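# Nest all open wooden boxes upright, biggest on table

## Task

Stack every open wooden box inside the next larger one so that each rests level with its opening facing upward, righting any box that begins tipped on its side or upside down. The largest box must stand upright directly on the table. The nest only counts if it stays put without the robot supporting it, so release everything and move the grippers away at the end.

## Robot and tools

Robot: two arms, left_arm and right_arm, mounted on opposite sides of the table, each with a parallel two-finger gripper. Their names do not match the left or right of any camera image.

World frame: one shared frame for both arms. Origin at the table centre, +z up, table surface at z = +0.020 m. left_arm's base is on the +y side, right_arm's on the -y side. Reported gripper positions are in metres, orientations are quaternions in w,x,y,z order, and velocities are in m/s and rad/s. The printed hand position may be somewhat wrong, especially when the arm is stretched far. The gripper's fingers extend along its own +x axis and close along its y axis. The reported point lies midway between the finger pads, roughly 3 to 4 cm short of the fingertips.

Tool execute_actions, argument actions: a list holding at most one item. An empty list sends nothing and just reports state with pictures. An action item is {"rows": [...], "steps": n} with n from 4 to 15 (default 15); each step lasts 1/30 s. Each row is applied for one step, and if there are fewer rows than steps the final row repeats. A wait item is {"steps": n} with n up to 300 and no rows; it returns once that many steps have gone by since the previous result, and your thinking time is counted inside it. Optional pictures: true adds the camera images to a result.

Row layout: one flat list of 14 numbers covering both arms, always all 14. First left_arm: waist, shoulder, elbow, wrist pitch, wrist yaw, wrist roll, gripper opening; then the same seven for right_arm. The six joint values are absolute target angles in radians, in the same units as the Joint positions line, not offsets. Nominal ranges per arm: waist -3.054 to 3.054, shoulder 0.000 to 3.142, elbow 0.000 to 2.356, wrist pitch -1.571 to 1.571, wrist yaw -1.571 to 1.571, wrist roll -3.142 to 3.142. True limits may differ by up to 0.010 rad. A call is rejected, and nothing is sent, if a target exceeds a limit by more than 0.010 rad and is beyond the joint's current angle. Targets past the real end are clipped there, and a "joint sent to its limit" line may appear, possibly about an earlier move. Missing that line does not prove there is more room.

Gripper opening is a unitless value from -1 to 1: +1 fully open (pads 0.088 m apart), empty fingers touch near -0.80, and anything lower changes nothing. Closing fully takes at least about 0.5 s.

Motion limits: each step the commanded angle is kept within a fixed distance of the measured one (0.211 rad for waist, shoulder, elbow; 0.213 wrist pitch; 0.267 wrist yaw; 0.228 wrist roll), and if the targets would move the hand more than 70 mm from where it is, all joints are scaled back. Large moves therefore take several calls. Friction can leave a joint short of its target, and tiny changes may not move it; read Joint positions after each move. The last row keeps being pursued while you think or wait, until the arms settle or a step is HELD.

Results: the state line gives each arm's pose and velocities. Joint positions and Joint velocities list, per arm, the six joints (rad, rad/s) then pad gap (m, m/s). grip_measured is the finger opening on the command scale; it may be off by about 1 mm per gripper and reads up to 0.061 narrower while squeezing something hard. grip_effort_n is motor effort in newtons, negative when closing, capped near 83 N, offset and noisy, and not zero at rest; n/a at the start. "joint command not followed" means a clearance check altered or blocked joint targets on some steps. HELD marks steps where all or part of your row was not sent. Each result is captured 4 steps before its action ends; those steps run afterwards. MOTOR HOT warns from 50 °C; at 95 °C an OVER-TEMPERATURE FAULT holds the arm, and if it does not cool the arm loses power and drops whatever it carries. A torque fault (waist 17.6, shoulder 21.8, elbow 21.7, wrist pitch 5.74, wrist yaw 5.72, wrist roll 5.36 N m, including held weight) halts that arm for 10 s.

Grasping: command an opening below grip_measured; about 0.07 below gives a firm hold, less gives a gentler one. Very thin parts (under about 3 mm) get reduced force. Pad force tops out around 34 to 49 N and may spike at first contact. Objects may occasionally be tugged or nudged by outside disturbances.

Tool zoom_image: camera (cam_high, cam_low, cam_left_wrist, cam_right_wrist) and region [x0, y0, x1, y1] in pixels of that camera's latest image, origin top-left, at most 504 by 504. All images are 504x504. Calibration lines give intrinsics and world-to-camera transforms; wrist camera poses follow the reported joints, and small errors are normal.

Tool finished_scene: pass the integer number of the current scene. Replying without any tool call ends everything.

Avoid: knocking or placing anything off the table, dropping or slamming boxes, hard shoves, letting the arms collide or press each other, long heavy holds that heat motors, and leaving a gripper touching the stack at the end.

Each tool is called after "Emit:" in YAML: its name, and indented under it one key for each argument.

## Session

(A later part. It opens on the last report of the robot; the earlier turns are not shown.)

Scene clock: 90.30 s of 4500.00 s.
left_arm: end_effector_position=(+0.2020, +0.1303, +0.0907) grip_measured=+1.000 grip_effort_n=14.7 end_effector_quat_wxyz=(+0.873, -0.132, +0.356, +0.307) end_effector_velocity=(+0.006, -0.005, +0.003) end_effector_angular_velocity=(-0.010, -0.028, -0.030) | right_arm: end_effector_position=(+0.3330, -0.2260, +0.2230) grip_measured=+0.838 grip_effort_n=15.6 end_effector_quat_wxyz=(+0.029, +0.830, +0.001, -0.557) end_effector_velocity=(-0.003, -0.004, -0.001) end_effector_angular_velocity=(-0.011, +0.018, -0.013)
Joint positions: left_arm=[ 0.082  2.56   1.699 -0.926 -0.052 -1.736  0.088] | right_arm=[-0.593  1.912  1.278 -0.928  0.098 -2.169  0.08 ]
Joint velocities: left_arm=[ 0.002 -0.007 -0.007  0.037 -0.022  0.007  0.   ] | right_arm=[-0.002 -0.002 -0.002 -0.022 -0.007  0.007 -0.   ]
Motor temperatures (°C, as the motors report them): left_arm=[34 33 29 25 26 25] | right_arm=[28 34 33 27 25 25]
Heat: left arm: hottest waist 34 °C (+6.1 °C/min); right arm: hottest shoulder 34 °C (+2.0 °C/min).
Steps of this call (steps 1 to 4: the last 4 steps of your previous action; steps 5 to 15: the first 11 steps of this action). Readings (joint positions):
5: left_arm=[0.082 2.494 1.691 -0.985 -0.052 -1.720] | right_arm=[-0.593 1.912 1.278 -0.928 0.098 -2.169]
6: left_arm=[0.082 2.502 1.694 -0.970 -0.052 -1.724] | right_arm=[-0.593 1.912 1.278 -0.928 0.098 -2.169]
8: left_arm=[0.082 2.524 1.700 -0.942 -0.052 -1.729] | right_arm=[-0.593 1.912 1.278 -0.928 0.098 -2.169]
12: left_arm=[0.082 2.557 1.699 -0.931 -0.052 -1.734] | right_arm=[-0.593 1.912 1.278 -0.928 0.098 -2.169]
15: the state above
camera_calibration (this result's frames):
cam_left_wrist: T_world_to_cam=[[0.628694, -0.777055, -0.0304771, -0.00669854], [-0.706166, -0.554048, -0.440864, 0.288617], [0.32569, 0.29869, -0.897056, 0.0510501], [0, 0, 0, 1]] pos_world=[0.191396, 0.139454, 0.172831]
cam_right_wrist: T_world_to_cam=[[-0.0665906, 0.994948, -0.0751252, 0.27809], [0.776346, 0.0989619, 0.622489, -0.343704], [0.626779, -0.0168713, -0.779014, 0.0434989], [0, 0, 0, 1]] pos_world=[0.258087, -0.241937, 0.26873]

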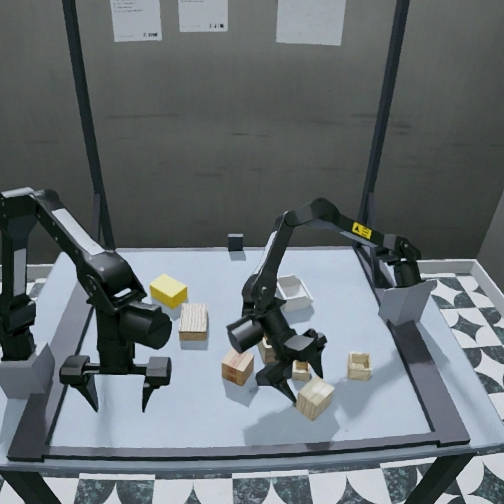

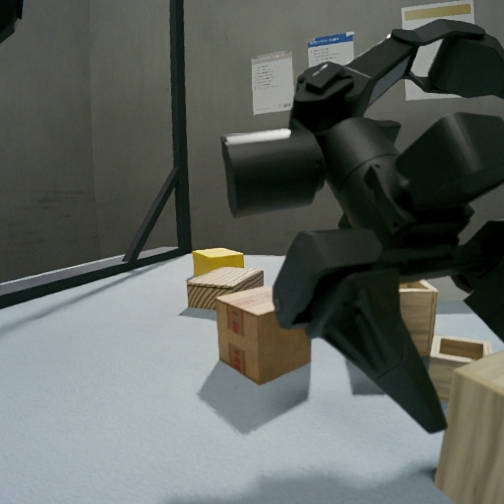

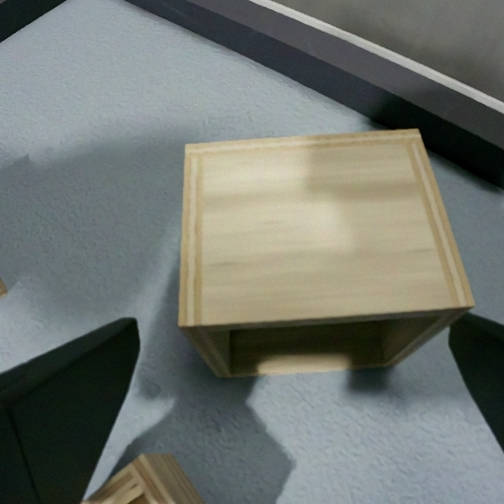

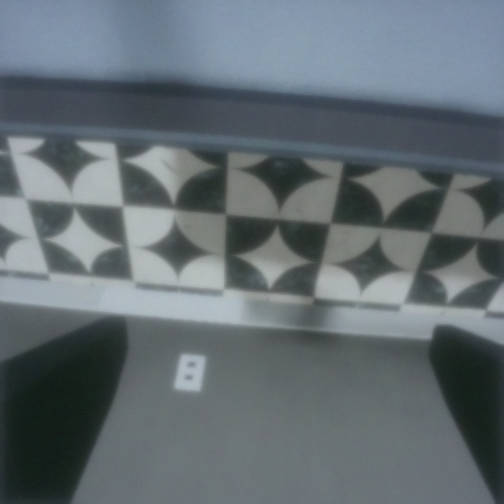

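Emit:
execute_actions:
  actions:
    - {"rows":[[0.085,2.60,1.735,-0.925,-0.049,-1.75,1,-0.593,1.912,1.278,-0.928,0.098,-2.169,0.84]]}
  pictures: true

Scene clock: 90.80 s of 4500.00 s.
left_arm: end_effector_position=(+0.2076, +0.1281, +0.0862) grip_measured=+1.000 grip_effort_n=15.1 end_effector_quat_wxyz=(+0.872, -0.137, +0.354, +0.309) end_effector_velocity=(+0.003, -0.004, -0.001) end_effector_angular_velocity=(-0.015, -0.019, +0.005) | right_arm: end_effector_position=(+0.3330, -0.2260, +0.2230) grip_measured=+0.838 grip_effort_n=14.7 end_effector_quat_wxyz=(+0.029, +0.830, +0.001, -0.557) end_effector_velocity=(+0.000, +0.001, +0.000) end_effector_angular_velocity=(+0.008, +0.003, +0.008)
Joint positions: left_arm=[ 0.082  2.587  1.726 -0.924 -0.052 -1.746  0.088] | right_arm=[-0.593  1.912  1.278 -0.928  0.098 -2.169  0.08 ]
Joint velocities: left_arm=[-0.002  0.007  0.012  0.007 -0.007 -0.022  0.   ] | right_arm=[-0.002 -0.002 -0.002  0.007 -0.007 -0.007 -0.   ]
Motor temperatures (°C, as the motors report them): left_arm=[34 32 29 25 26 25] | right_arm=[28 34 33 27 25 25]
Heat: left arm: hottest waist 34 °C (+6.0 °C/min); right arm: hottest shoulder 34 °C (+2.0 °C/min).
Steps of this call (steps 1 to 4: the last 4 steps of your previous action; steps 5 to 15: the first 11 steps of this action). Readings (joint positions):
5: left_arm=[0.082 2.563 1.701 -0.923 -0.052 -1.738] | right_arm=[-0.593 1.912 1.278 -0.928 0.098 -2.169]
6: left_arm=[0.082 2.567 1.706 -0.924 -0.052 -1.740] | right_arm=[-0.593 1.912 1.278 -0.928 0.098 -2.169]
8: left_arm=[0.082 2.576 1.717 -0.924 -0.052 -1.743] | right_arm=[-0.593 1.912 1.278 -0.928 0.098 -2.169]
12: left_arm=[0.082 2.585 1.723 -0.924 -0.052 -1.746] | right_arm=[-0.593 1.912 1.278 -0.928 0.098 -2.169]
15: the state above
camera_calibration (this result's frames):
cam_left_wrist: T_world_to_cam=[[0.633855, -0.773146, -0.0217638, -0.0143893], [-0.700243, -0.561681, -0.440652, 0.289103], [0.328464, 0.294549, -0.897414, 0.0459144], [0, 0, 0, 1]] pos_world=[0.196481, 0.137734, 0.168285]
cam_right_wrist: T_world_to_cam=[[-0.0665906, 0.994948, -0.0751252, 0.27809], [0.776346, 0.0989619, 0.622489, -0.343704], [0.626779, -0.0168713, -0.779014, 0.0434989], [0, 0, 0, 1]] pos_world=[0.258087, -0.241937, 0.26873]

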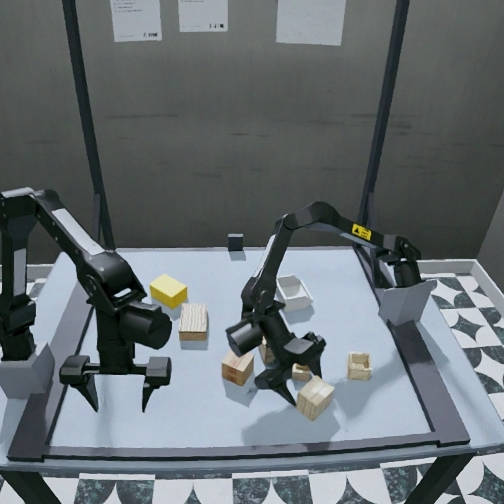

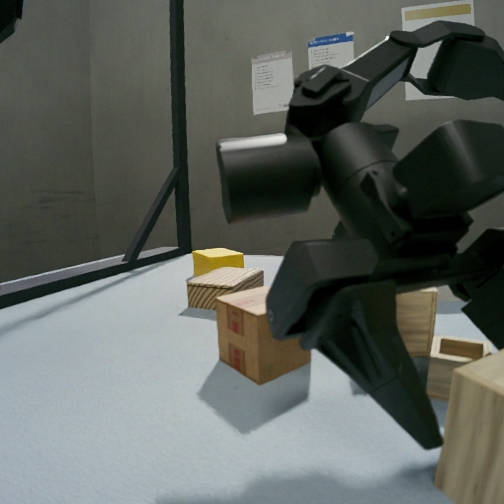

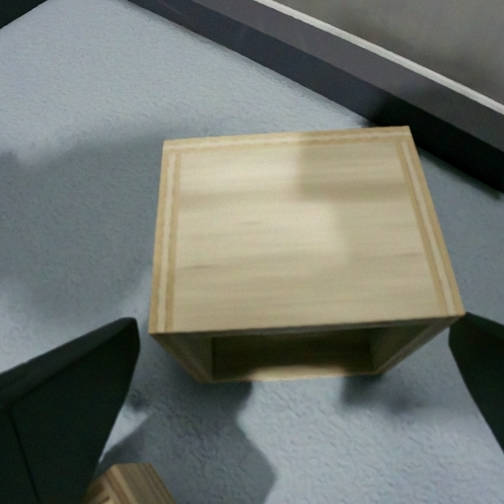

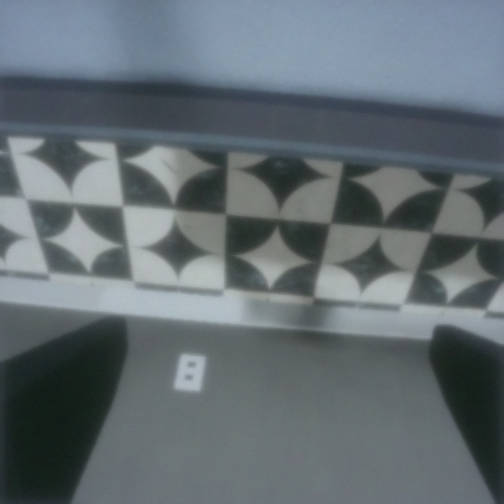

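Emit:
execute_actions:
  actions:
    - {"rows":[[0.085,2.67,1.725,-0.845,-0.049,-1.75,1,-0.593,1.912,1.278,-0.928,0.098,-2.169,0.84]]}
  pictures: true

Scene clock: 91.30 s of 4500.00 s.
left_arm: end_effector_position=(+0.2289, +0.1370, +0.0687) grip_measured=+1.000 grip_effort_n=14.7 end_effector_quat_wxyz=(+0.873, -0.141, +0.351, +0.308) end_effector_velocity=(-0.002, +0.001, -0.000) end_effector_angular_velocity=(+0.020, -0.016, -0.001) | right_arm: end_effector_position=(+0.3330, -0.2260, +0.2230) grip_measured=+0.838 grip_effort_n=15.6 end_effector_quat_wxyz=(+0.029, +0.830, +0.001, -0.557) end_effector_velocity=(-0.003, -0.005, -0.002) end_effector_angular_velocity=(-0.020, +0.021, -0.001)
Joint positions: left_arm=[ 0.093  2.653  1.727 -0.853 -0.058 -1.745  0.088] | right_arm=[-0.593  1.912  1.278 -0.928  0.098 -2.169  0.08 ]
Joint velocities: left_arm=[-0.012 -0.002 -0.002 -0.007 -0.022 -0.007  0.   ] | right_arm=[-0.002  0.002 -0.002 -0.022 -0.007 -0.007 -0.   ]
Motor temperatures (°C, as the motors report them): left_arm=[34 32 29 25 26 25] | right_arm=[28 34 33 27 25 25]
Heat: left arm: hottest waist 34 °C (+6.1 °C/min); right arm: hottest shoulder 34 °C (+2.0 °C/min).
Steps of this call (steps 1 to 4: the last 4 steps of your previous action; steps 5 to 15: the first 11 steps of this action). Readings (joint positions):
5: left_arm=[0.082 2.593 1.728 -0.921 -0.052 -1.747] | right_arm=[-0.593 1.912 1.278 -0.928 0.098 -2.169]
6: left_arm=[0.082 2.601 1.728 -0.901 -0.052 -1.747] | right_arm=[-0.593 1.912 1.278 -0.928 0.098 -2.169]
8: left_arm=[0.082 2.622 1.731 -0.871 -0.052 -1.747] | right_arm=[-0.593 1.912 1.278 -0.928 0.098 -2.169]
12: left_arm=[0.090 2.651 1.727 -0.862 -0.060 -1.743] | right_arm=[-0.593 1.912 1.278 -0.928 0.098 -2.169]
15: the state above
camera_calibration (this result's frames):
cam_left_wrist: T_world_to_cam=[[0.636282, -0.771375, -0.0111686, -0.0229809], [-0.694505, -0.566452, -0.443616, 0.300817], [0.335868, 0.290021, -0.896148, 0.019359], [0, 0, 0, 1]] pos_world=[0.217039, 0.147057, 0.150539]
cam_right_wrist: T_world_to_cam=[[-0.0665906, 0.994948, -0.0751252, 0.27809], [0.776346, 0.0989619, 0.622489, -0.343704], [0.626779, -0.0168713, -0.779014, 0.0434989], [0, 0, 0, 1]] pos_world=[0.258087, -0.241937, 0.26873]

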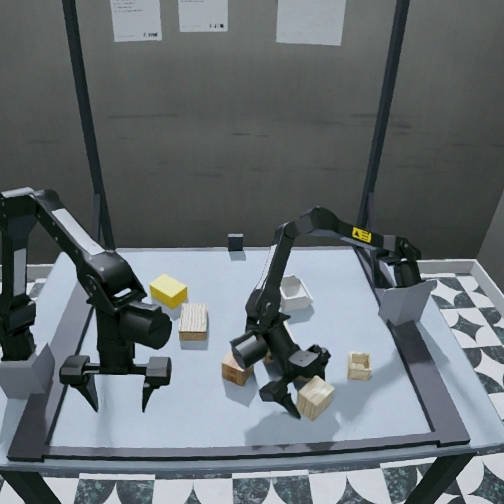

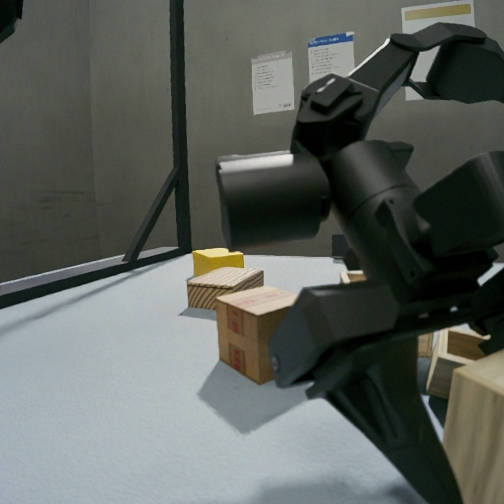

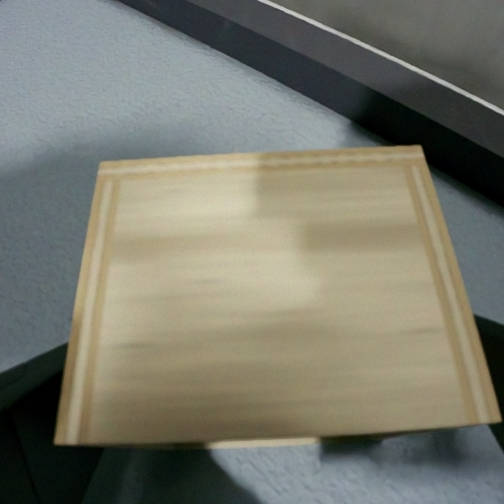

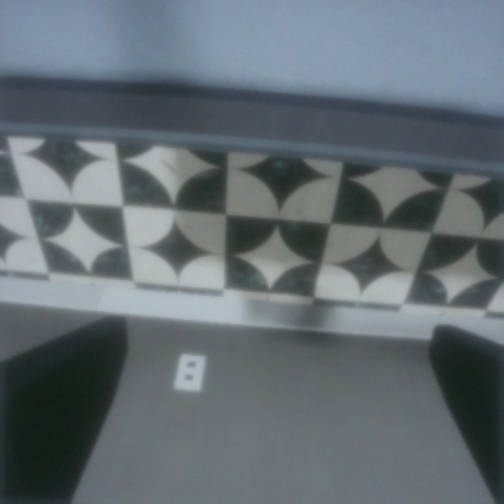

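Emit:
execute_actions:
  actions:
    - {"rows":[[0.093,2.645,1.727,-0.853,-0.058,-1.745,0.2,-0.593,1.912,1.278,-0.928,0.098,-2.169,0.84]]}

Emit:
execute_actions:
  actions:
    - {"steps":8}

Emit:
execute_actions:
  actions:
    - {"rows":[[0.093,2.40,1.727,-1.10,-0.058,-1.745,0.2,-0.593,1.912,1.278,-0.928,0.098,-2.169,0.84]]}

Emit:
execute_actions:
  actions:
    - {"rows":[[0.093,2.40,1.727,-1.10,-0.058,1.397,0.2,-0.593,1.912,1.278,-0.928,0.098,-2.169,0.84]]}

Emit:
execute_actions:
  actions:
    - {"steps":58}

Emit:
execute_actions:
  actions:
    - {"rows":[[0.093,2.58,1.727,-0.92,-0.058,1.397,0.2,-0.593,1.912,1.278,-0.928,0.098,-2.169,0.84]]}
  pictures: true

Scene clock: 91.90 s of 4500.00 s.
left_arm: end_effector_position=(+0.2285, +0.1364, +0.0681) grip_measured=+0.481 grip_effort_n=-83.5 end_effector_quat_wxyz=(+0.873, -0.141, +0.351, +0.307) end_effector_velocity=(+0.004, +0.002, +0.002) end_effector_angular_velocity=(+0.004, -0.023, +0.003) | right_arm: end_effector_position=(+0.3330, -0.2260, +0.2230) grip_measured=+0.838 grip_effort_n=15.1 end_effector_quat_wxyz=(+0.029, +0.830, +0.001, -0.557) end_effector_velocity=(-0.000, -0.004, -0.001) end_effector_angular_velocity=(-0.007, +0.013, -0.002)
Joint positions: left_arm=[ 0.091  2.653  1.727 -0.852 -0.059 -1.745  0.063] | right_arm=[-0.593  1.912  1.278 -0.928  0.098 -2.169  0.08 ]
Joint velocities: left_arm=[ 0.002  0.002 -0.002  0.007 -0.022 -0.007 -0.   ] | right_arm=[-0.007 -0.002 -0.007 -0.007 -0.007 -0.007 -0.   ]
Motor temperatures (°C, as the motors report them): left_arm=[34 33 29 25 26 25] | right_arm=[28 34 33 27 25 25]
Heat: left arm: hottest waist 34 °C (+6.0 °C/min); right arm: hottest shoulder 34 °C (+2.0 °C/min).
Steps of this call (steps 1 to 4: the last 4 steps of your previous action; steps 5 to 7: the robot went on to your last target; steps 8 to 18: the first 11 steps of this action). Readings (joint positions):
8: left_arm=[0.093 2.653 1.727 -0.850 -0.058 -1.745] | right_arm=[-0.593 1.912 1.278 -0.928 0.098 -2.169]
9: left_arm=[0.093 2.653 1.727 -0.850 -0.058 -1.745] | right_arm=[-0.593 1.912 1.278 -0.928 0.098 -2.169]
11: left_arm=[0.092 2.653 1.727 -0.850 -0.058 -1.745] | right_arm=[-0.593 1.912 1.278 -0.928 0.098 -2.169]
15: left_arm=[0.091 2.653 1.727 -0.852 -0.059 -1.745] | right_arm=[-0.593 1.912 1.278 -0.928 0.098 -2.169]
18: the state above

Scene clock: 92.17 s of 4500.00 s.
left_arm: end_effector_position=(+0.2285, +0.1364, +0.0681) grip_measured=+0.481 grip_effort_n=-83.5 end_effector_quat_wxyz=(+0.873, -0.141, +0.351, +0.307) end_effector_velocity=(-0.001, +0.001, +0.001) end_effector_angular_velocity=(+0.023, +0.007, -0.013) | right_arm: end_effector_position=(+0.3330, -0.2260, +0.2230) grip_measured=+0.838 grip_effort_n=14.7 end_effector_quat_wxyz=(+0.029, +0.830, +0.001, -0.557) end_effector_velocity=(-0.001, -0.002, -0.000) end_effector_angular_velocity=(-0.004, +0.010, +0.004)
Joint positions: left_arm=[ 0.091  2.653  1.727 -0.852 -0.059 -1.745  0.063] | right_arm=[-0.593  1.912  1.278 -0.928  0.098 -2.169  0.08 ]
Joint velocities: left_arm=[-0.002 -0.002 -0.002 -0.007 -0.007  0.022 -0.   ] | right_arm=[-0.002 -0.002 -0.002 -0.007 -0.007 -0.007 -0.   ]
Motor temperatures (°C, as the motors report them): left_arm=[34 33 29 25 26 25] | right_arm=[28 34 33 27 25 25]
Heat: left arm: hottest waist 34 °C (+6.1 °C/min); right arm: hottest shoulder 34 °C (+2.0 °C/min).
Kept back: nothing.
Steps of this call (steps 1 to 4: the last 4 steps of your previous action; steps 5 to 8: the robot went on to your last target). Readings (joint positions):
1: left_arm=[0.091 2.653 1.727 -0.852 -0.059 -1.745] | right_arm=[-0.593 1.912 1.278 -0.928 0.098 -2.169]
2: left_arm=[0.091 2.653 1.727 -0.852 -0.059 -1.745] | right_arm=[-0.593 1.912 1.278 -0.928 0.098 -2.169]
4: left_arm=[0.091 2.653 1.727 -0.852 -0.059 -1.745] | right_arm=[-0.593 1.912 1.278 -0.928 0.098 -2.169]
8: the state above

Scene clock: 92.53 s of 4500.00 s.
left_arm: end_effector_position=(+0.1643, +0.1102, +0.1452) grip_measured=+0.481 grip_effort_n=-83.5 end_effector_quat_wxyz=(+0.876, -0.146, +0.351, +0.297) end_effector_velocity=(-0.063, -0.028, +0.074) end_effector_angular_velocity=(-0.057, -0.022, -0.047) | right_arm: end_effector_position=(+0.3330, -0.2260, +0.2230) grip_measured=+0.838 grip_effort_n=15.1 end_effector_quat_wxyz=(+0.029, +0.830, +0.001, -0.557) end_effector_velocity=(-0.003, -0.001, -0.003) end_effector_angular_velocity=(-0.007, +0.026, +0.019)
Joint positions: left_arm=[ 0.091  2.412  1.733 -1.075 -0.059 -1.745  0.063] | right_arm=[-0.593  1.912  1.278 -0.928  0.098 -2.169  0.08 ]
Joint velocities: left_arm=[-0.002 -0.227  0.032 -0.183  0.007 -0.007 -0.   ] | right_arm=[-0.002  0.002 -0.002 -0.007 -0.022 -0.022 -0.   ]
Motor temperatures (°C, as the motors report them): left_arm=[34 33 29 25 26 25] | right_arm=[28 34 33 27 25 25]
Heat: left arm: hottest waist 34 °C (+6.0 °C/min); right arm: hottest shoulder 34 °C (+2.0 °C/min).
Steps of this call (steps 1 to 11: the first 11 steps of this action). Readings (joint positions):
1: left_arm=[0.091 2.644 1.727 -0.861 -0.059 -1.745] | right_arm=[-0.593 1.912 1.278 -0.928 0.098 -2.169]
2: left_arm=[0.091 2.628 1.725 -0.903 -0.059 -1.745] | right_arm=[-0.593 1.912 1.278 -0.928 0.098 -2.169]
4: left_arm=[0.091 2.581 1.717 -0.978 -0.059 -1.745] | right_arm=[-0.593 1.912 1.278 -0.928 0.098 -2.169]
8: left_arm=[0.091 2.461 1.723 -1.054 -0.059 -1.745] | right_arm=[-0.593 1.912 1.278 -0.928 0.098 -2.169]
11: the state above

Scene clock: 93.03 s of 4500.00 s.
left_arm: end_effector_position=(+0.1606, +0.1146, +0.1467) grip_measured=+0.481 grip_effort_n=-83.5 end_effector_quat_wxyz=(+0.881, +0.086, +0.417, +0.207) end_effector_velocity=(-0.004, +0.004, -0.001) end_effector_angular_velocity=(+0.821, +0.637, -0.986) | right_arm: end_effector_position=(+0.3330, -0.2260, +0.2230) grip_measured=+0.838 grip_effort_n=14.7 end_effector_quat_wxyz=(+0.029, +0.830, +0.001, -0.557) end_effector_velocity=(-0.002, +0.001, -0.002) end_effector_angular_velocity=(+0.016, +0.017, -0.005)
Joint positions: left_arm=[ 0.091  2.406  1.728 -1.098 -0.059 -1.229  0.063] | right_arm=[-0.593  1.912  1.278 -0.928  0.098 -2.169  0.08 ]
Joint velocities: left_arm=[-0.002 -0.002 -0.002 -0.022  0.007  1.429 -0.   ] | right_arm=[-0.002 -0.002 -0.007  0.007 -0.022  0.007 -0.   ]
Motor temperatures (°C, as the motors report them): left_arm=[34 33 29 25 26 25] | right_arm=[28 34 33 27 25 25]
Heat: left arm: hottest waist 34 °C (+6.1 °C/min); right arm: hottest shoulder 34 °C (+2.0 °C/min).
Steps of this call (steps 1 to 4: the last 4 steps of your previous action; steps 5 to 15: the first 11 steps of this action). Readings (joint positions):
5: left_arm=[0.091 2.406 1.729 -1.095 -0.059 -1.720] | right_arm=[-0.593 1.912 1.278 -0.928 0.098 -2.169]
6: left_arm=[0.091 2.406 1.728 -1.097 -0.059 -1.667] | right_arm=[-0.593 1.912 1.278 -0.928 0.098 -2.169]
8: left_arm=[0.091 2.406 1.728 -1.097 -0.059 -1.569] | right_arm=[-0.593 1.912 1.278 -0.928 0.098 -2.169]
12: left_arm=[0.091 2.406 1.728 -1.098 -0.059 -1.375] | right_arm=[-0.593 1.912 1.278 -0.928 0.098 -2.169]
15: the state above

Scene clock: 94.97 s of 4500.00 s.
left_arm: end_effector_position=(+0.1605, +0.1146, +0.1467) grip_measured=+0.481 grip_effort_n=-83.5 end_effector_quat_wxyz=(+0.152, +0.872, +0.311, -0.347) end_effector_velocity=(-0.001, +0.002, +0.001) end_effector_angular_velocity=(+0.089, +0.058, -0.095) | right_arm: end_effector_position=(+0.3330, -0.2260, +0.2230) grip_measured=+0.838 grip_effort_n=14.7 end_effector_quat_wxyz=(+0.029, +0.830, +0.001, -0.557) end_effector_velocity=(-0.000, -0.003, +0.000) end_effector_angular_velocity=(+0.003, +0.010, -0.014)
Joint positions: left_arm=[ 0.091  2.406  1.728 -1.098 -0.059  1.373  0.063] | right_arm=[-0.593  1.912  1.278 -0.928  0.098 -2.169  0.08 ]
Joint velocities: left_arm=[-0.002 -0.002 -0.002 -0.007 -0.007  0.139 -0.   ] | right_arm=[-0.007 -0.002 -0.002 -0.007 -0.007  0.007 -0.   ]
Motor temperatures (°C, as the motors report them): left_arm=[34 33 29 25 26 25] | right_arm=[28 34 33 27 25 25]
Heat: left arm: hottest waist 34 °C (+6.0 °C/min); right arm: hottest shoulder 34 °C (+2.0 °C/min).
Kept back: nothing.
Steps of this call (steps 1 to 4: the last 4 steps of your previous action; steps 5 to 58: the robot went on to your last target). Readings (joint positions):
1: left_arm=[0.091 2.406 1.728 -1.098 -0.059 -1.181] | right_arm=[-0.593 1.912 1.278 -0.928 0.098 -2.169]
2: left_arm=[0.091 2.406 1.728 -1.098 -0.059 -1.132] | right_arm=[-0.593 1.912 1.278 -0.928 0.098 -2.169]
4: left_arm=[0.091 2.406 1.728 -1.098 -0.059 -1.035] | right_arm=[-0.593 1.912 1.278 -0.928 0.098 -2.169]
8: left_arm=[0.091 2.406 1.728 -1.098 -0.059 -0.840] | right_arm=[-0.593 1.912 1.278 -0.928 0.098 -2.169]
58: the state above

Scene clock: 95.33 s of 4500.00 s.
left_arm: end_effector_position=(+0.2087, +0.1232, +0.1015) grip_measured=+0.481 grip_effort_n=-83.5 end_effector_quat_wxyz=(+0.150, +0.875, +0.301, -0.348) end_effector_velocity=(-0.009, -0.006, -0.030) end_effector_angular_velocity=(+0.024, +0.031, -0.037) | right_arm: end_effector_position=(+0.3330, -0.2260, +0.2230) grip_measured=+0.838 grip_effort_n=15.6 end_effector_quat_wxyz=(+0.029, +0.830, +0.001, -0.557) end_effector_velocity=(-0.003, -0.001, -0.001) end_effector_angular_velocity=(-0.006, +0.010, +0.009)
Joint positions: left_arm=[ 0.101  2.559  1.729 -0.93  -0.062  1.394  0.063] | right_arm=[-0.593  1.912  1.278 -0.928  0.098 -2.169  0.08 ]
Joint velocities: left_arm=[-0.061  0.032 -0.007  0.037  0.022 -0.007 -0.   ] | right_arm=[ 0.002 -0.002 -0.002 -0.007 -0.007 -0.007 -0.   ]
Motor temperatures (°C, as the motors report them): left_arm=[34 33 29 25 26 25] | right_arm=[28 34 33 27 25 25]
Heat: left arm: hottest waist 34 °C (+6.1 °C/min); right arm: hottest shoulder 34 °C (+2.0 °C/min).
Steps of this call (steps 1 to 11: the first 11 steps of this action). Readings (joint positions):
1: left_arm=[0.091 2.416 1.728 -1.091 -0.059 1.378] | right_arm=[-0.593 1.912 1.278 -0.928 0.098 -2.169]
2: left_arm=[0.091 2.434 1.730 -1.053 -0.059 1.382] | right_arm=[-0.593 1.912 1.278 -0.928 0.098 -2.169]
4: left_arm=[0.091 2.481 1.739 -0.977 -0.059 1.386] | right_arm=[-0.593 1.912 1.278 -0.928 0.098 -2.169]
8: left_arm=[0.097 2.553 1.729 -0.950 -0.065 1.394] | right_arm=[-0.593 1.912 1.278 -0.928 0.098 -2.169]
11: the state above
camera_calibration (this result's frames):
cam_left_wrist: T_world_to_cam=[[-0.598876, 0.799242, -0.0505959, 0.0479432], [0.312597, 0.291462, 0.904065, -0.159166], [0.737313, 0.525607, -0.424391, -0.101116], [0, 0, 0, 1]] pos_world=[0.153021, 0.06122, 0.103409]
cam_right_wrist: T_world_to_cam=[[-0.0665906, 0.994948, -0.0751252, 0.27809], [0.776346, 0.0989619, 0.622489, -0.343704], [0.626779, -0.0168713, -0.779014, 0.0434989], [0, 0, 0, 1]] pos_world=[0.258087, -0.241937, 0.26873]

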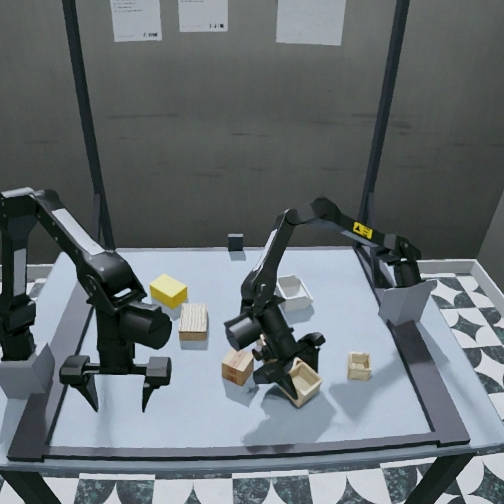

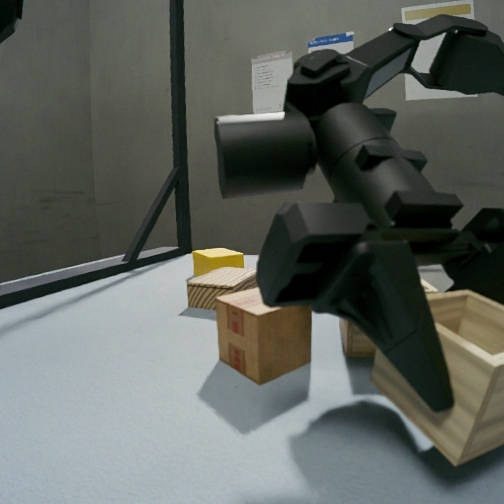

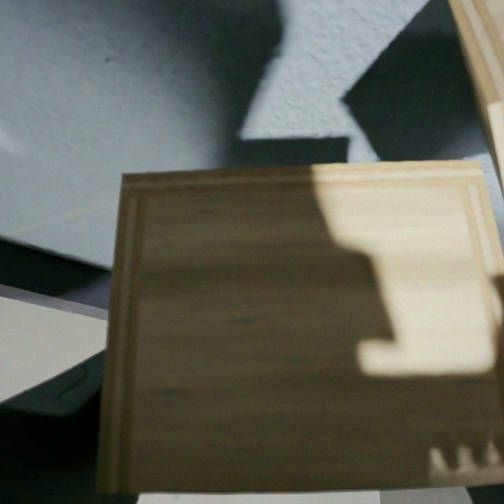

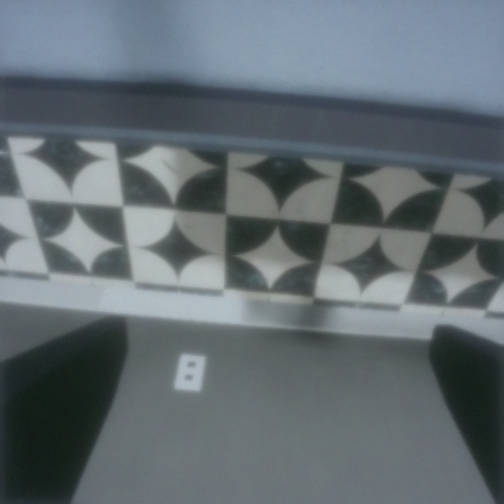

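Emit:
execute_actions:
  actions:
    - {"rows":[[0.093,2.50,1.727,-1.0,-0.058,1.397,0.2,-0.593,1.912,1.278,-0.928,0.098,-2.169,0.84]]}

Emit:
execute_actions:
  actions:
    - {"rows":[[0.13,2.56,1.85,-1.065,-0.058,1.43,0.2,-0.593,1.912,1.278,-0.928,0.098,-2.169,0.84]]}

Emit:
execute_actions:
  actions:
    - {"rows":[[0.13,2.63,1.85,-0.995,-0.058,1.43,0.2,-0.593,1.912,1.278,-0.928,0.098,-2.169,0.84]]}
  pictures: true

Scene clock: 95.97 s of 4500.00 s.
left_arm: end_effector_position=(+0.1916, +0.1224, +0.1120) grip_measured=+0.481 grip_effort_n=-83.5 end_effector_quat_wxyz=(+0.141, +0.873, +0.309, -0.350) end_effector_velocity=(-0.012, -0.001, +0.012) end_effector_angular_velocity=(+0.007, +0.013, +0.006) | right_arm: end_effector_position=(+0.3330, -0.2260, +0.2230) grip_measured=+0.838 grip_effort_n=14.7 end_effector_quat_wxyz=(+0.029, +0.830, +0.001, -0.557) end_effector_velocity=(-0.001, -0.002, -0.000) end_effector_angular_velocity=(-0.010, +0.011, +0.017)
Joint positions: left_arm=[ 0.091  2.516  1.727 -0.993 -0.059  1.395  0.063] | right_arm=[-0.593  1.912  1.278 -0.928  0.098 -2.169  0.08 ]
Joint velocities: left_arm=[ 0.002 -0.037  0.002 -0.051  0.007  0.007 -0.   ] | right_arm=[-0.002 -0.002 -0.002 -0.007 -0.007 -0.022 -0.   ]
Motor temperatures (°C, as the motors report them): left_arm=[35 33 29 25 26 25] | right_arm=[28 35 33 27 25 25]
Heat: left arm: hottest waist 35 °C (+7.0 °C/min); right arm: hottest shoulder 35 °C (+3.0 °C/min).
Steps of this call (steps 1 to 4: the last 4 steps of your previous action; steps 5 to 8: the robot went on to your last target; steps 9 to 19: the first 11 steps of this action). Readings (joint positions):
9: left_arm=[0.094 2.564 1.729 -0.926 -0.059 1.395] | right_arm=[-0.593 1.912 1.278 -0.928 0.098 -2.169]
10: left_arm=[0.094 2.560 1.729 -0.942 -0.059 1.395] | right_arm=[-0.593 1.912 1.278 -0.928 0.098 -2.169]
12: left_arm=[0.093 2.549 1.727 -0.972 -0.059 1.395] | right_arm=[-0.593 1.912 1.278 -0.928 0.098 -2.169]
16: left_arm=[0.091 2.526 1.727 -0.988 -0.059 1.395] | right_arm=[-0.593 1.912 1.278 -0.928 0.098 -2.169]
19: the state above

Scene clock: 96.47 s of 4500.00 s.
left_arm: end_effector_position=(+0.2009, +0.1082, +0.1322) grip_measured=+0.481 grip_effort_n=-83.5 end_effector_quat_wxyz=(+0.147, +0.873, +0.302, -0.353) end_effector_velocity=(+0.007, +0.018, -0.010) end_effector_angular_velocity=(+0.078, +0.023, +0.042) | right_arm: end_effector_position=(+0.3330, -0.2260, +0.2230) grip_measured=+0.838 grip_effort_n=15.1 end_effector_quat_wxyz=(+0.029, +0.830, +0.001, -0.557) end_effector_velocity=(-0.002, +0.002, -0.001) end_effector_angular_velocity=(+0.009, +0.016, +0.024)
Joint positions: left_arm=[ 0.126  2.542  1.838 -1.059 -0.058  1.425  0.063] | right_arm=[-0.593  1.912  1.278 -0.928  0.098 -2.169  0.08 ]
Joint velocities: left_arm=[ 0.002  0.056  0.022 -0.051 -0.022  0.022  0.   ] | right_arm=[-0.002 -0.002 -0.002  0.007 -0.022 -0.022 -0.   ]
Motor temperatures (°C, as the motors report them): left_arm=[35 33 29 25 26 25] | right_arm=[28 35 33 27 25 25]
Heat: left arm: hottest waist 35 °C (+7.1 °C/min); right arm: hottest shoulder 35 °C (+3.0 °C/min).
Steps of this call (steps 1 to 4: the last 4 steps of your previous action; steps 5 to 15: the first 11 steps of this action). Readings (joint positions):
5: left_arm=[0.091 2.517 1.736 -1.007 -0.059 1.399] | right_arm=[-0.593 1.912 1.278 -0.928 0.098 -2.169]
6: left_arm=[0.094 2.524 1.757 -1.027 -0.058 1.406] | right_arm=[-0.593 1.912 1.278 -0.928 0.098 -2.169]
8: left_arm=[0.103 2.535 1.793 -1.035 -0.058 1.415] | right_arm=[-0.593 1.912 1.278 -0.928 0.098 -2.169]
12: left_arm=[0.122 2.537 1.831 -1.053 -0.058 1.423] | right_arm=[-0.593 1.912 1.278 -0.928 0.098 -2.169]
15: the state above

Scene clock: 96.97 s of 4500.00 s.
left_arm: end_effector_position=(+0.2215, +0.1157, +0.1079) grip_measured=+0.481 grip_effort_n=-83.5 end_effector_quat_wxyz=(+0.144, +0.872, +0.307, -0.354) end_effector_velocity=(+0.002, -0.004, +0.000) end_effector_angular_velocity=(-0.013, -0.017, -0.012) | right_arm: end_effector_position=(+0.3330, -0.2260, +0.2230) grip_measured=+0.838 grip_effort_n=15.1 end_effector_quat_wxyz=(+0.029, +0.830, +0.001, -0.557) end_effector_velocity=(-0.004, -0.006, -0.001) end_effector_angular_velocity=(-0.016, +0.018, +0.000)
Joint positions: left_arm=[ 0.126  2.622  1.848 -1.001 -0.058  1.427  0.063] | right_arm=[-0.593  1.912  1.278 -0.928  0.098 -2.169  0.08 ]
Joint velocities: left_arm=[-0.002 -0.002 -0.002  0.022 -0.007 -0.007 -0.   ] | right_arm=[-0.002 -0.007 -0.007 -0.022 -0.007 -0.007 -0.   ]
Motor temperatures (°C, as the motors report them): left_arm=[35 33 29 25 26 25] | right_arm=[28 35 33 27 25 25]
Heat: left arm: hottest waist 35 °C (+7.0 °C/min); right arm: hottest shoulder 35 °C (+3.0 °C/min).
Steps of this call (steps 1 to 4: the last 4 steps of your previous action; steps 5 to 15: the first 11 steps of this action). Readings (joint positions):
5: left_arm=[0.126 2.555 1.839 -1.061 -0.058 1.427] | right_arm=[-0.593 1.912 1.278 -0.928 0.098 -2.169]
6: left_arm=[0.126 2.563 1.842 -1.046 -0.058 1.427] | right_arm=[-0.593 1.912 1.278 -0.928 0.098 -2.169]
8: left_arm=[0.126 2.584 1.848 -1.017 -0.058 1.427] | right_arm=[-0.593 1.912 1.278 -0.928 0.098 -2.169]
12: left_arm=[0.126 2.617 1.848 -1.006 -0.058 1.427] | right_arm=[-0.593 1.912 1.278 -0.928 0.098 -2.169]
15: the state above
camera_calibration (this result's frames):
cam_left_wrist: T_world_to_cam=[[-0.604163, 0.796232, -0.0316505, 0.0614198], [0.325978, 0.283198, 0.901963, -0.168476], [0.727135, 0.534616, -0.430652, -0.102051], [0, 0, 0, 1]] pos_world=[0.166232, 0.053366, 0.109954]
cam_right_wrist: T_world_to_cam=[[-0.0665906, 0.994948, -0.0751252, 0.27809], [0.776346, 0.0989619, 0.622489, -0.343704], [0.626779, -0.0168713, -0.779014, 0.0434989], [0, 0, 0, 1]] pos_world=[0.258087, -0.241937, 0.26873]

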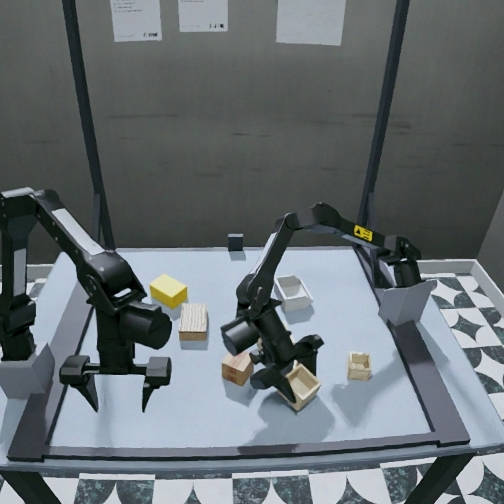

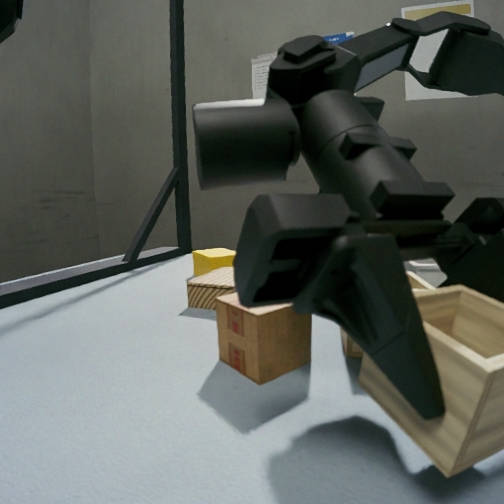

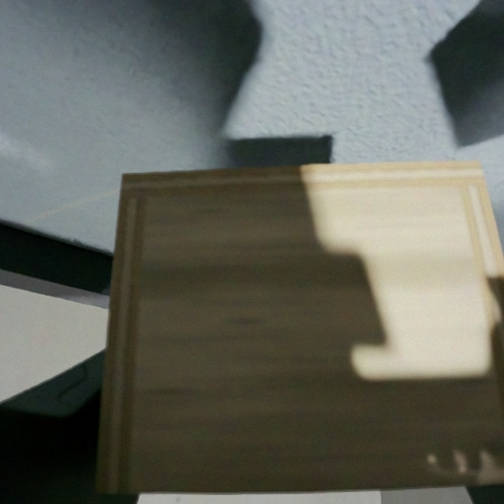

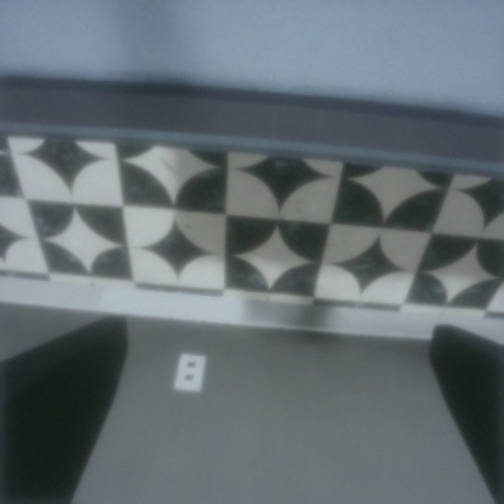

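Emit:
execute_actions:
  actions:
    - {"rows":[[0.13,2.70,1.85,-0.925,-0.058,1.43,0.2,-0.593,1.912,1.278,-0.928,0.098,-2.169,0.84]]}
  pictures: true

Scene clock: 97.47 s of 4500.00 s.
left_arm: end_effector_position=(+0.2407, +0.1233, +0.0849) grip_measured=+0.481 grip_effort_n=-83.5 end_effector_quat_wxyz=(+0.144, +0.872, +0.306, -0.353) end_effector_velocity=(+0.007, -0.008, +0.001) end_effector_angular_velocity=(-0.043, -0.036, -0.017) | right_arm: end_effector_position=(+0.3330, -0.2260, +0.2230) grip_measured=+0.838 grip_effort_n=15.1 end_effector_quat_wxyz=(+0.029, +0.830, +0.001, -0.557) end_effector_velocity=(-0.001, -0.002, -0.000) end_effector_angular_velocity=(-0.004, +0.010, +0.004)
Joint positions: left_arm=[ 0.126  2.692  1.85  -0.931 -0.058  1.427  0.063] | right_arm=[-0.593  1.912  1.278 -0.928  0.098 -2.169  0.08 ]
Joint velocities: left_arm=[ 0.002 -0.002 -0.002  0.051 -0.007 -0.022 -0.   ] | right_arm=[-0.002 -0.002 -0.002 -0.007 -0.007 -0.007 -0.   ]
Motor temperatures (°C, as the motors report them): left_arm=[35 33 29 25 26 25] | right_arm=[28 35 33 27 25 25]
Heat: left arm: hottest waist 35 °C (+6.1 °C/min); right arm: hottest shoulder 35 °C (+3.0 °C/min).
Steps of this call (steps 1 to 4: the last 4 steps of your previous action; steps 5 to 15: the first 11 steps of this action). Readings (joint positions):
5: left_arm=[0.126 2.627 1.848 -0.994 -0.058 1.427] | right_arm=[-0.593 1.912 1.278 -0.928 0.098 -2.169]
6: left_arm=[0.126 2.635 1.849 -0.976 -0.058 1.427] | right_arm=[-0.593 1.912 1.278 -0.928 0.098 -2.169]
8: left_arm=[0.126 2.655 1.851 -0.948 -0.058 1.427] | right_arm=[-0.593 1.912 1.278 -0.928 0.098 -2.169]
12: left_arm=[0.126 2.687 1.850 -0.936 -0.058 1.427] | right_arm=[-0.593 1.912 1.278 -0.928 0.098 -2.169]
15: the state above
camera_calibration (this result's frames):
cam_left_wrist: T_world_to_cam=[[-0.603338, 0.796812, -0.0327826, 0.0660659], [0.325746, 0.283756, 0.901871, -0.156167], [0.727924, 0.533454, -0.430759, -0.130007], [0, 0, 0, 1]] pos_world=[0.185366, 0.0610245, 0.0870069]
cam_right_wrist: T_world_to_cam=[[-0.0665906, 0.994948, -0.0751252, 0.27809], [0.776346, 0.0989619, 0.622489, -0.343704], [0.626779, -0.0168713, -0.779014, 0.0434989], [0, 0, 0, 1]] pos_world=[0.258087, -0.241937, 0.26873]

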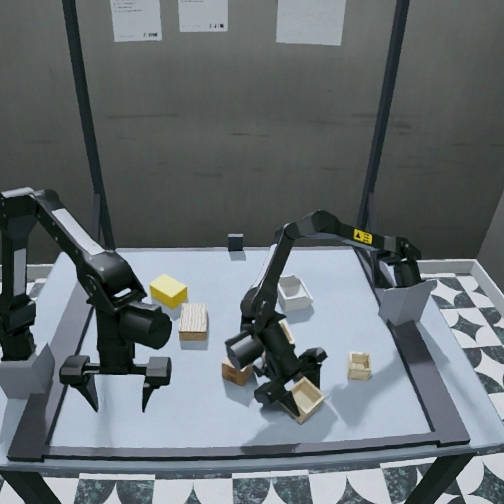

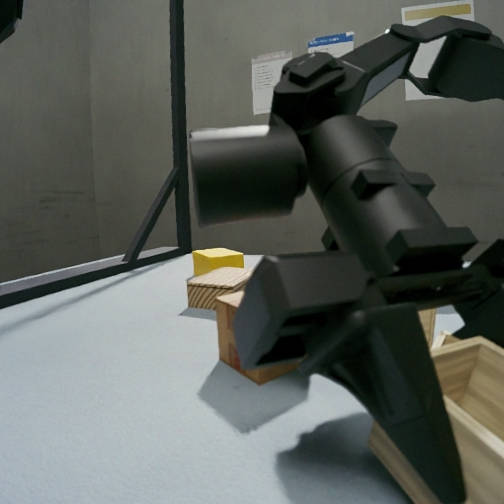

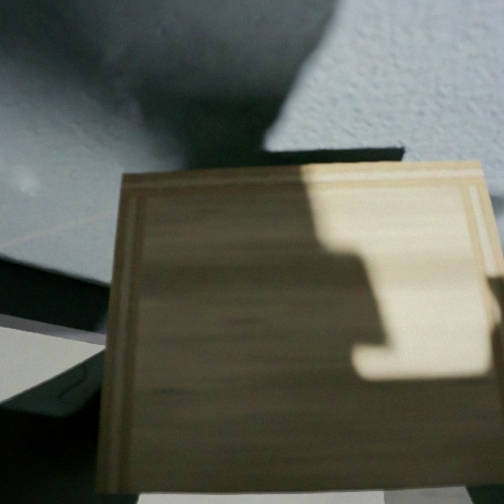

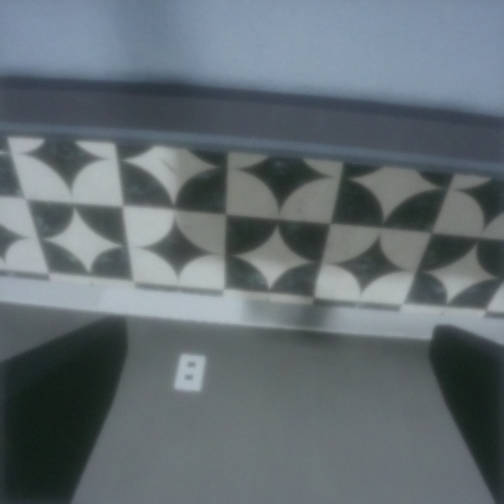

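Emit:
execute_actions:
  actions:
    - {"rows":[[0.13,2.735,1.85,-0.89,-0.058,1.43,0.2,-0.593,1.912,1.278,-0.928,0.098,-2.169,0.84]]}

Emit:
execute_actions:
  actions:
    - {"steps":6}

Scene clock: 97.97 s of 4500.00 s.
left_arm: end_effector_position=(+0.2492, +0.1254, +0.0785) grip_measured=+0.481 grip_effort_n=-83.5 end_effector_quat_wxyz=(+0.147, +0.874, +0.303, -0.351) end_effector_velocity=(-0.001, +0.006, +0.001) end_effector_angular_velocity=(+0.024, +0.007, +0.014) | right_arm: end_effector_position=(+0.3330, -0.2260, +0.2230) grip_measured=+0.838 grip_effort_n=15.1 end_effector_quat_wxyz=(+0.029, +0.830, +0.001, -0.557) end_effector_velocity=(+0.002, +0.000, +0.001) end_effector_angular_velocity=(+0.003, +0.003, +0.016)
Joint positions: left_arm=[ 0.129  2.714  1.85  -0.899 -0.062  1.429  0.063] | right_arm=[-0.593  1.912  1.278 -0.928  0.098 -2.169  0.08 ]
Joint velocities: left_arm=[ 0.002  0.002 -0.002 -0.022 -0.007  0.007 -0.   ] | right_arm=[-0.007 -0.002 -0.002  0.007 -0.007 -0.022  0.   ]
Motor temperatures (°C, as the motors report them): left_arm=[35 33 29 25 26 25] | right_arm=[28 35 33 27 25 25]
Heat: left arm: hottest waist 35 °C (+6.0 °C/min); right arm: hottest shoulder 35 °C (+3.0 °C/min).
Steps of this call (steps 1 to 4: the last 4 steps of your previous action; steps 5 to 15: the first 11 steps of this action). Readings (joint positions):
5: left_arm=[0.126 2.694 1.850 -0.926 -0.058 1.427] | right_arm=[-0.593 1.912 1.278 -0.928 0.098 -2.169]
6: left_arm=[0.126 2.698 1.850 -0.917 -0.058 1.427] | right_arm=[-0.593 1.912 1.278 -0.928 0.098 -2.169]
8: left_arm=[0.126 2.707 1.850 -0.903 -0.058 1.427] | right_arm=[-0.593 1.912 1.278 -0.928 0.098 -2.169]
12: left_arm=[0.129 2.714 1.850 -0.900 -0.062 1.429] | right_arm=[-0.593 1.912 1.278 -0.928 0.098 -2.169]
15: the state above

Scene clock: 98.17 s of 4500.00 s.
left_arm: end_effector_position=(+0.2495, +0.1254, +0.0785) grip_measured=+0.481 grip_effort_n=-83.5 end_effector_quat_wxyz=(+0.147, +0.874, +0.302, -0.351) end_effector_velocity=(-0.002, +0.007, +0.002) end_effector_angular_velocity=(+0.027, -0.011, +0.020) | right_arm: end_effector_position=(+0.3330, -0.2260, +0.2230) grip_measured=+0.838 grip_effort_n=14.7 end_effector_quat_wxyz=(+0.029, +0.830, +0.001, -0.557) end_effector_velocity=(-0.003, -0.002, -0.002) end_effector_angular_velocity=(+0.004, +0.025, -0.008)
Joint positions: left_arm=[ 0.13   2.715  1.85  -0.898 -0.062  1.429  0.063] | right_arm=[-0.593  1.912  1.278 -0.928  0.098 -2.169  0.08 ]
Joint velocities: left_arm=[-0.002 -0.002 -0.007 -0.022 -0.022 -0.007  0.   ] | right_arm=[-0.002 -0.002 -0.007 -0.007 -0.022  0.007 -0.   ]
Motor temperatures (°C, as the motors report them): left_arm=[35 33 29 25 26 25] | right_arm=[28 35 33 27 25 25]
Heat: left arm: hottest waist 35 °C (+6.1 °C/min); right arm: hottest shoulder 35 °C (+3.0 °C/min).
Kept back: nothing.
Steps of this call (steps 1 to 4: the last 4 steps of your previous action; steps 5 to 6: the robot went on to your last target). Readings (joint positions):
1: left_arm=[0.129 2.714 1.850 -0.899 -0.062 1.429] | right_arm=[-0.593 1.912 1.278 -0.928 0.098 -2.169]
2: left_arm=[0.129 2.714 1.850 -0.898 -0.062 1.429] | right_arm=[-0.593 1.912 1.278 -0.928 0.098 -2.169]
4: left_arm=[0.130 2.715 1.850 -0.898 -0.062 1.429] | right_arm=[-0.593 1.912 1.278 -0.928 0.098 -2.169]
6: the state above


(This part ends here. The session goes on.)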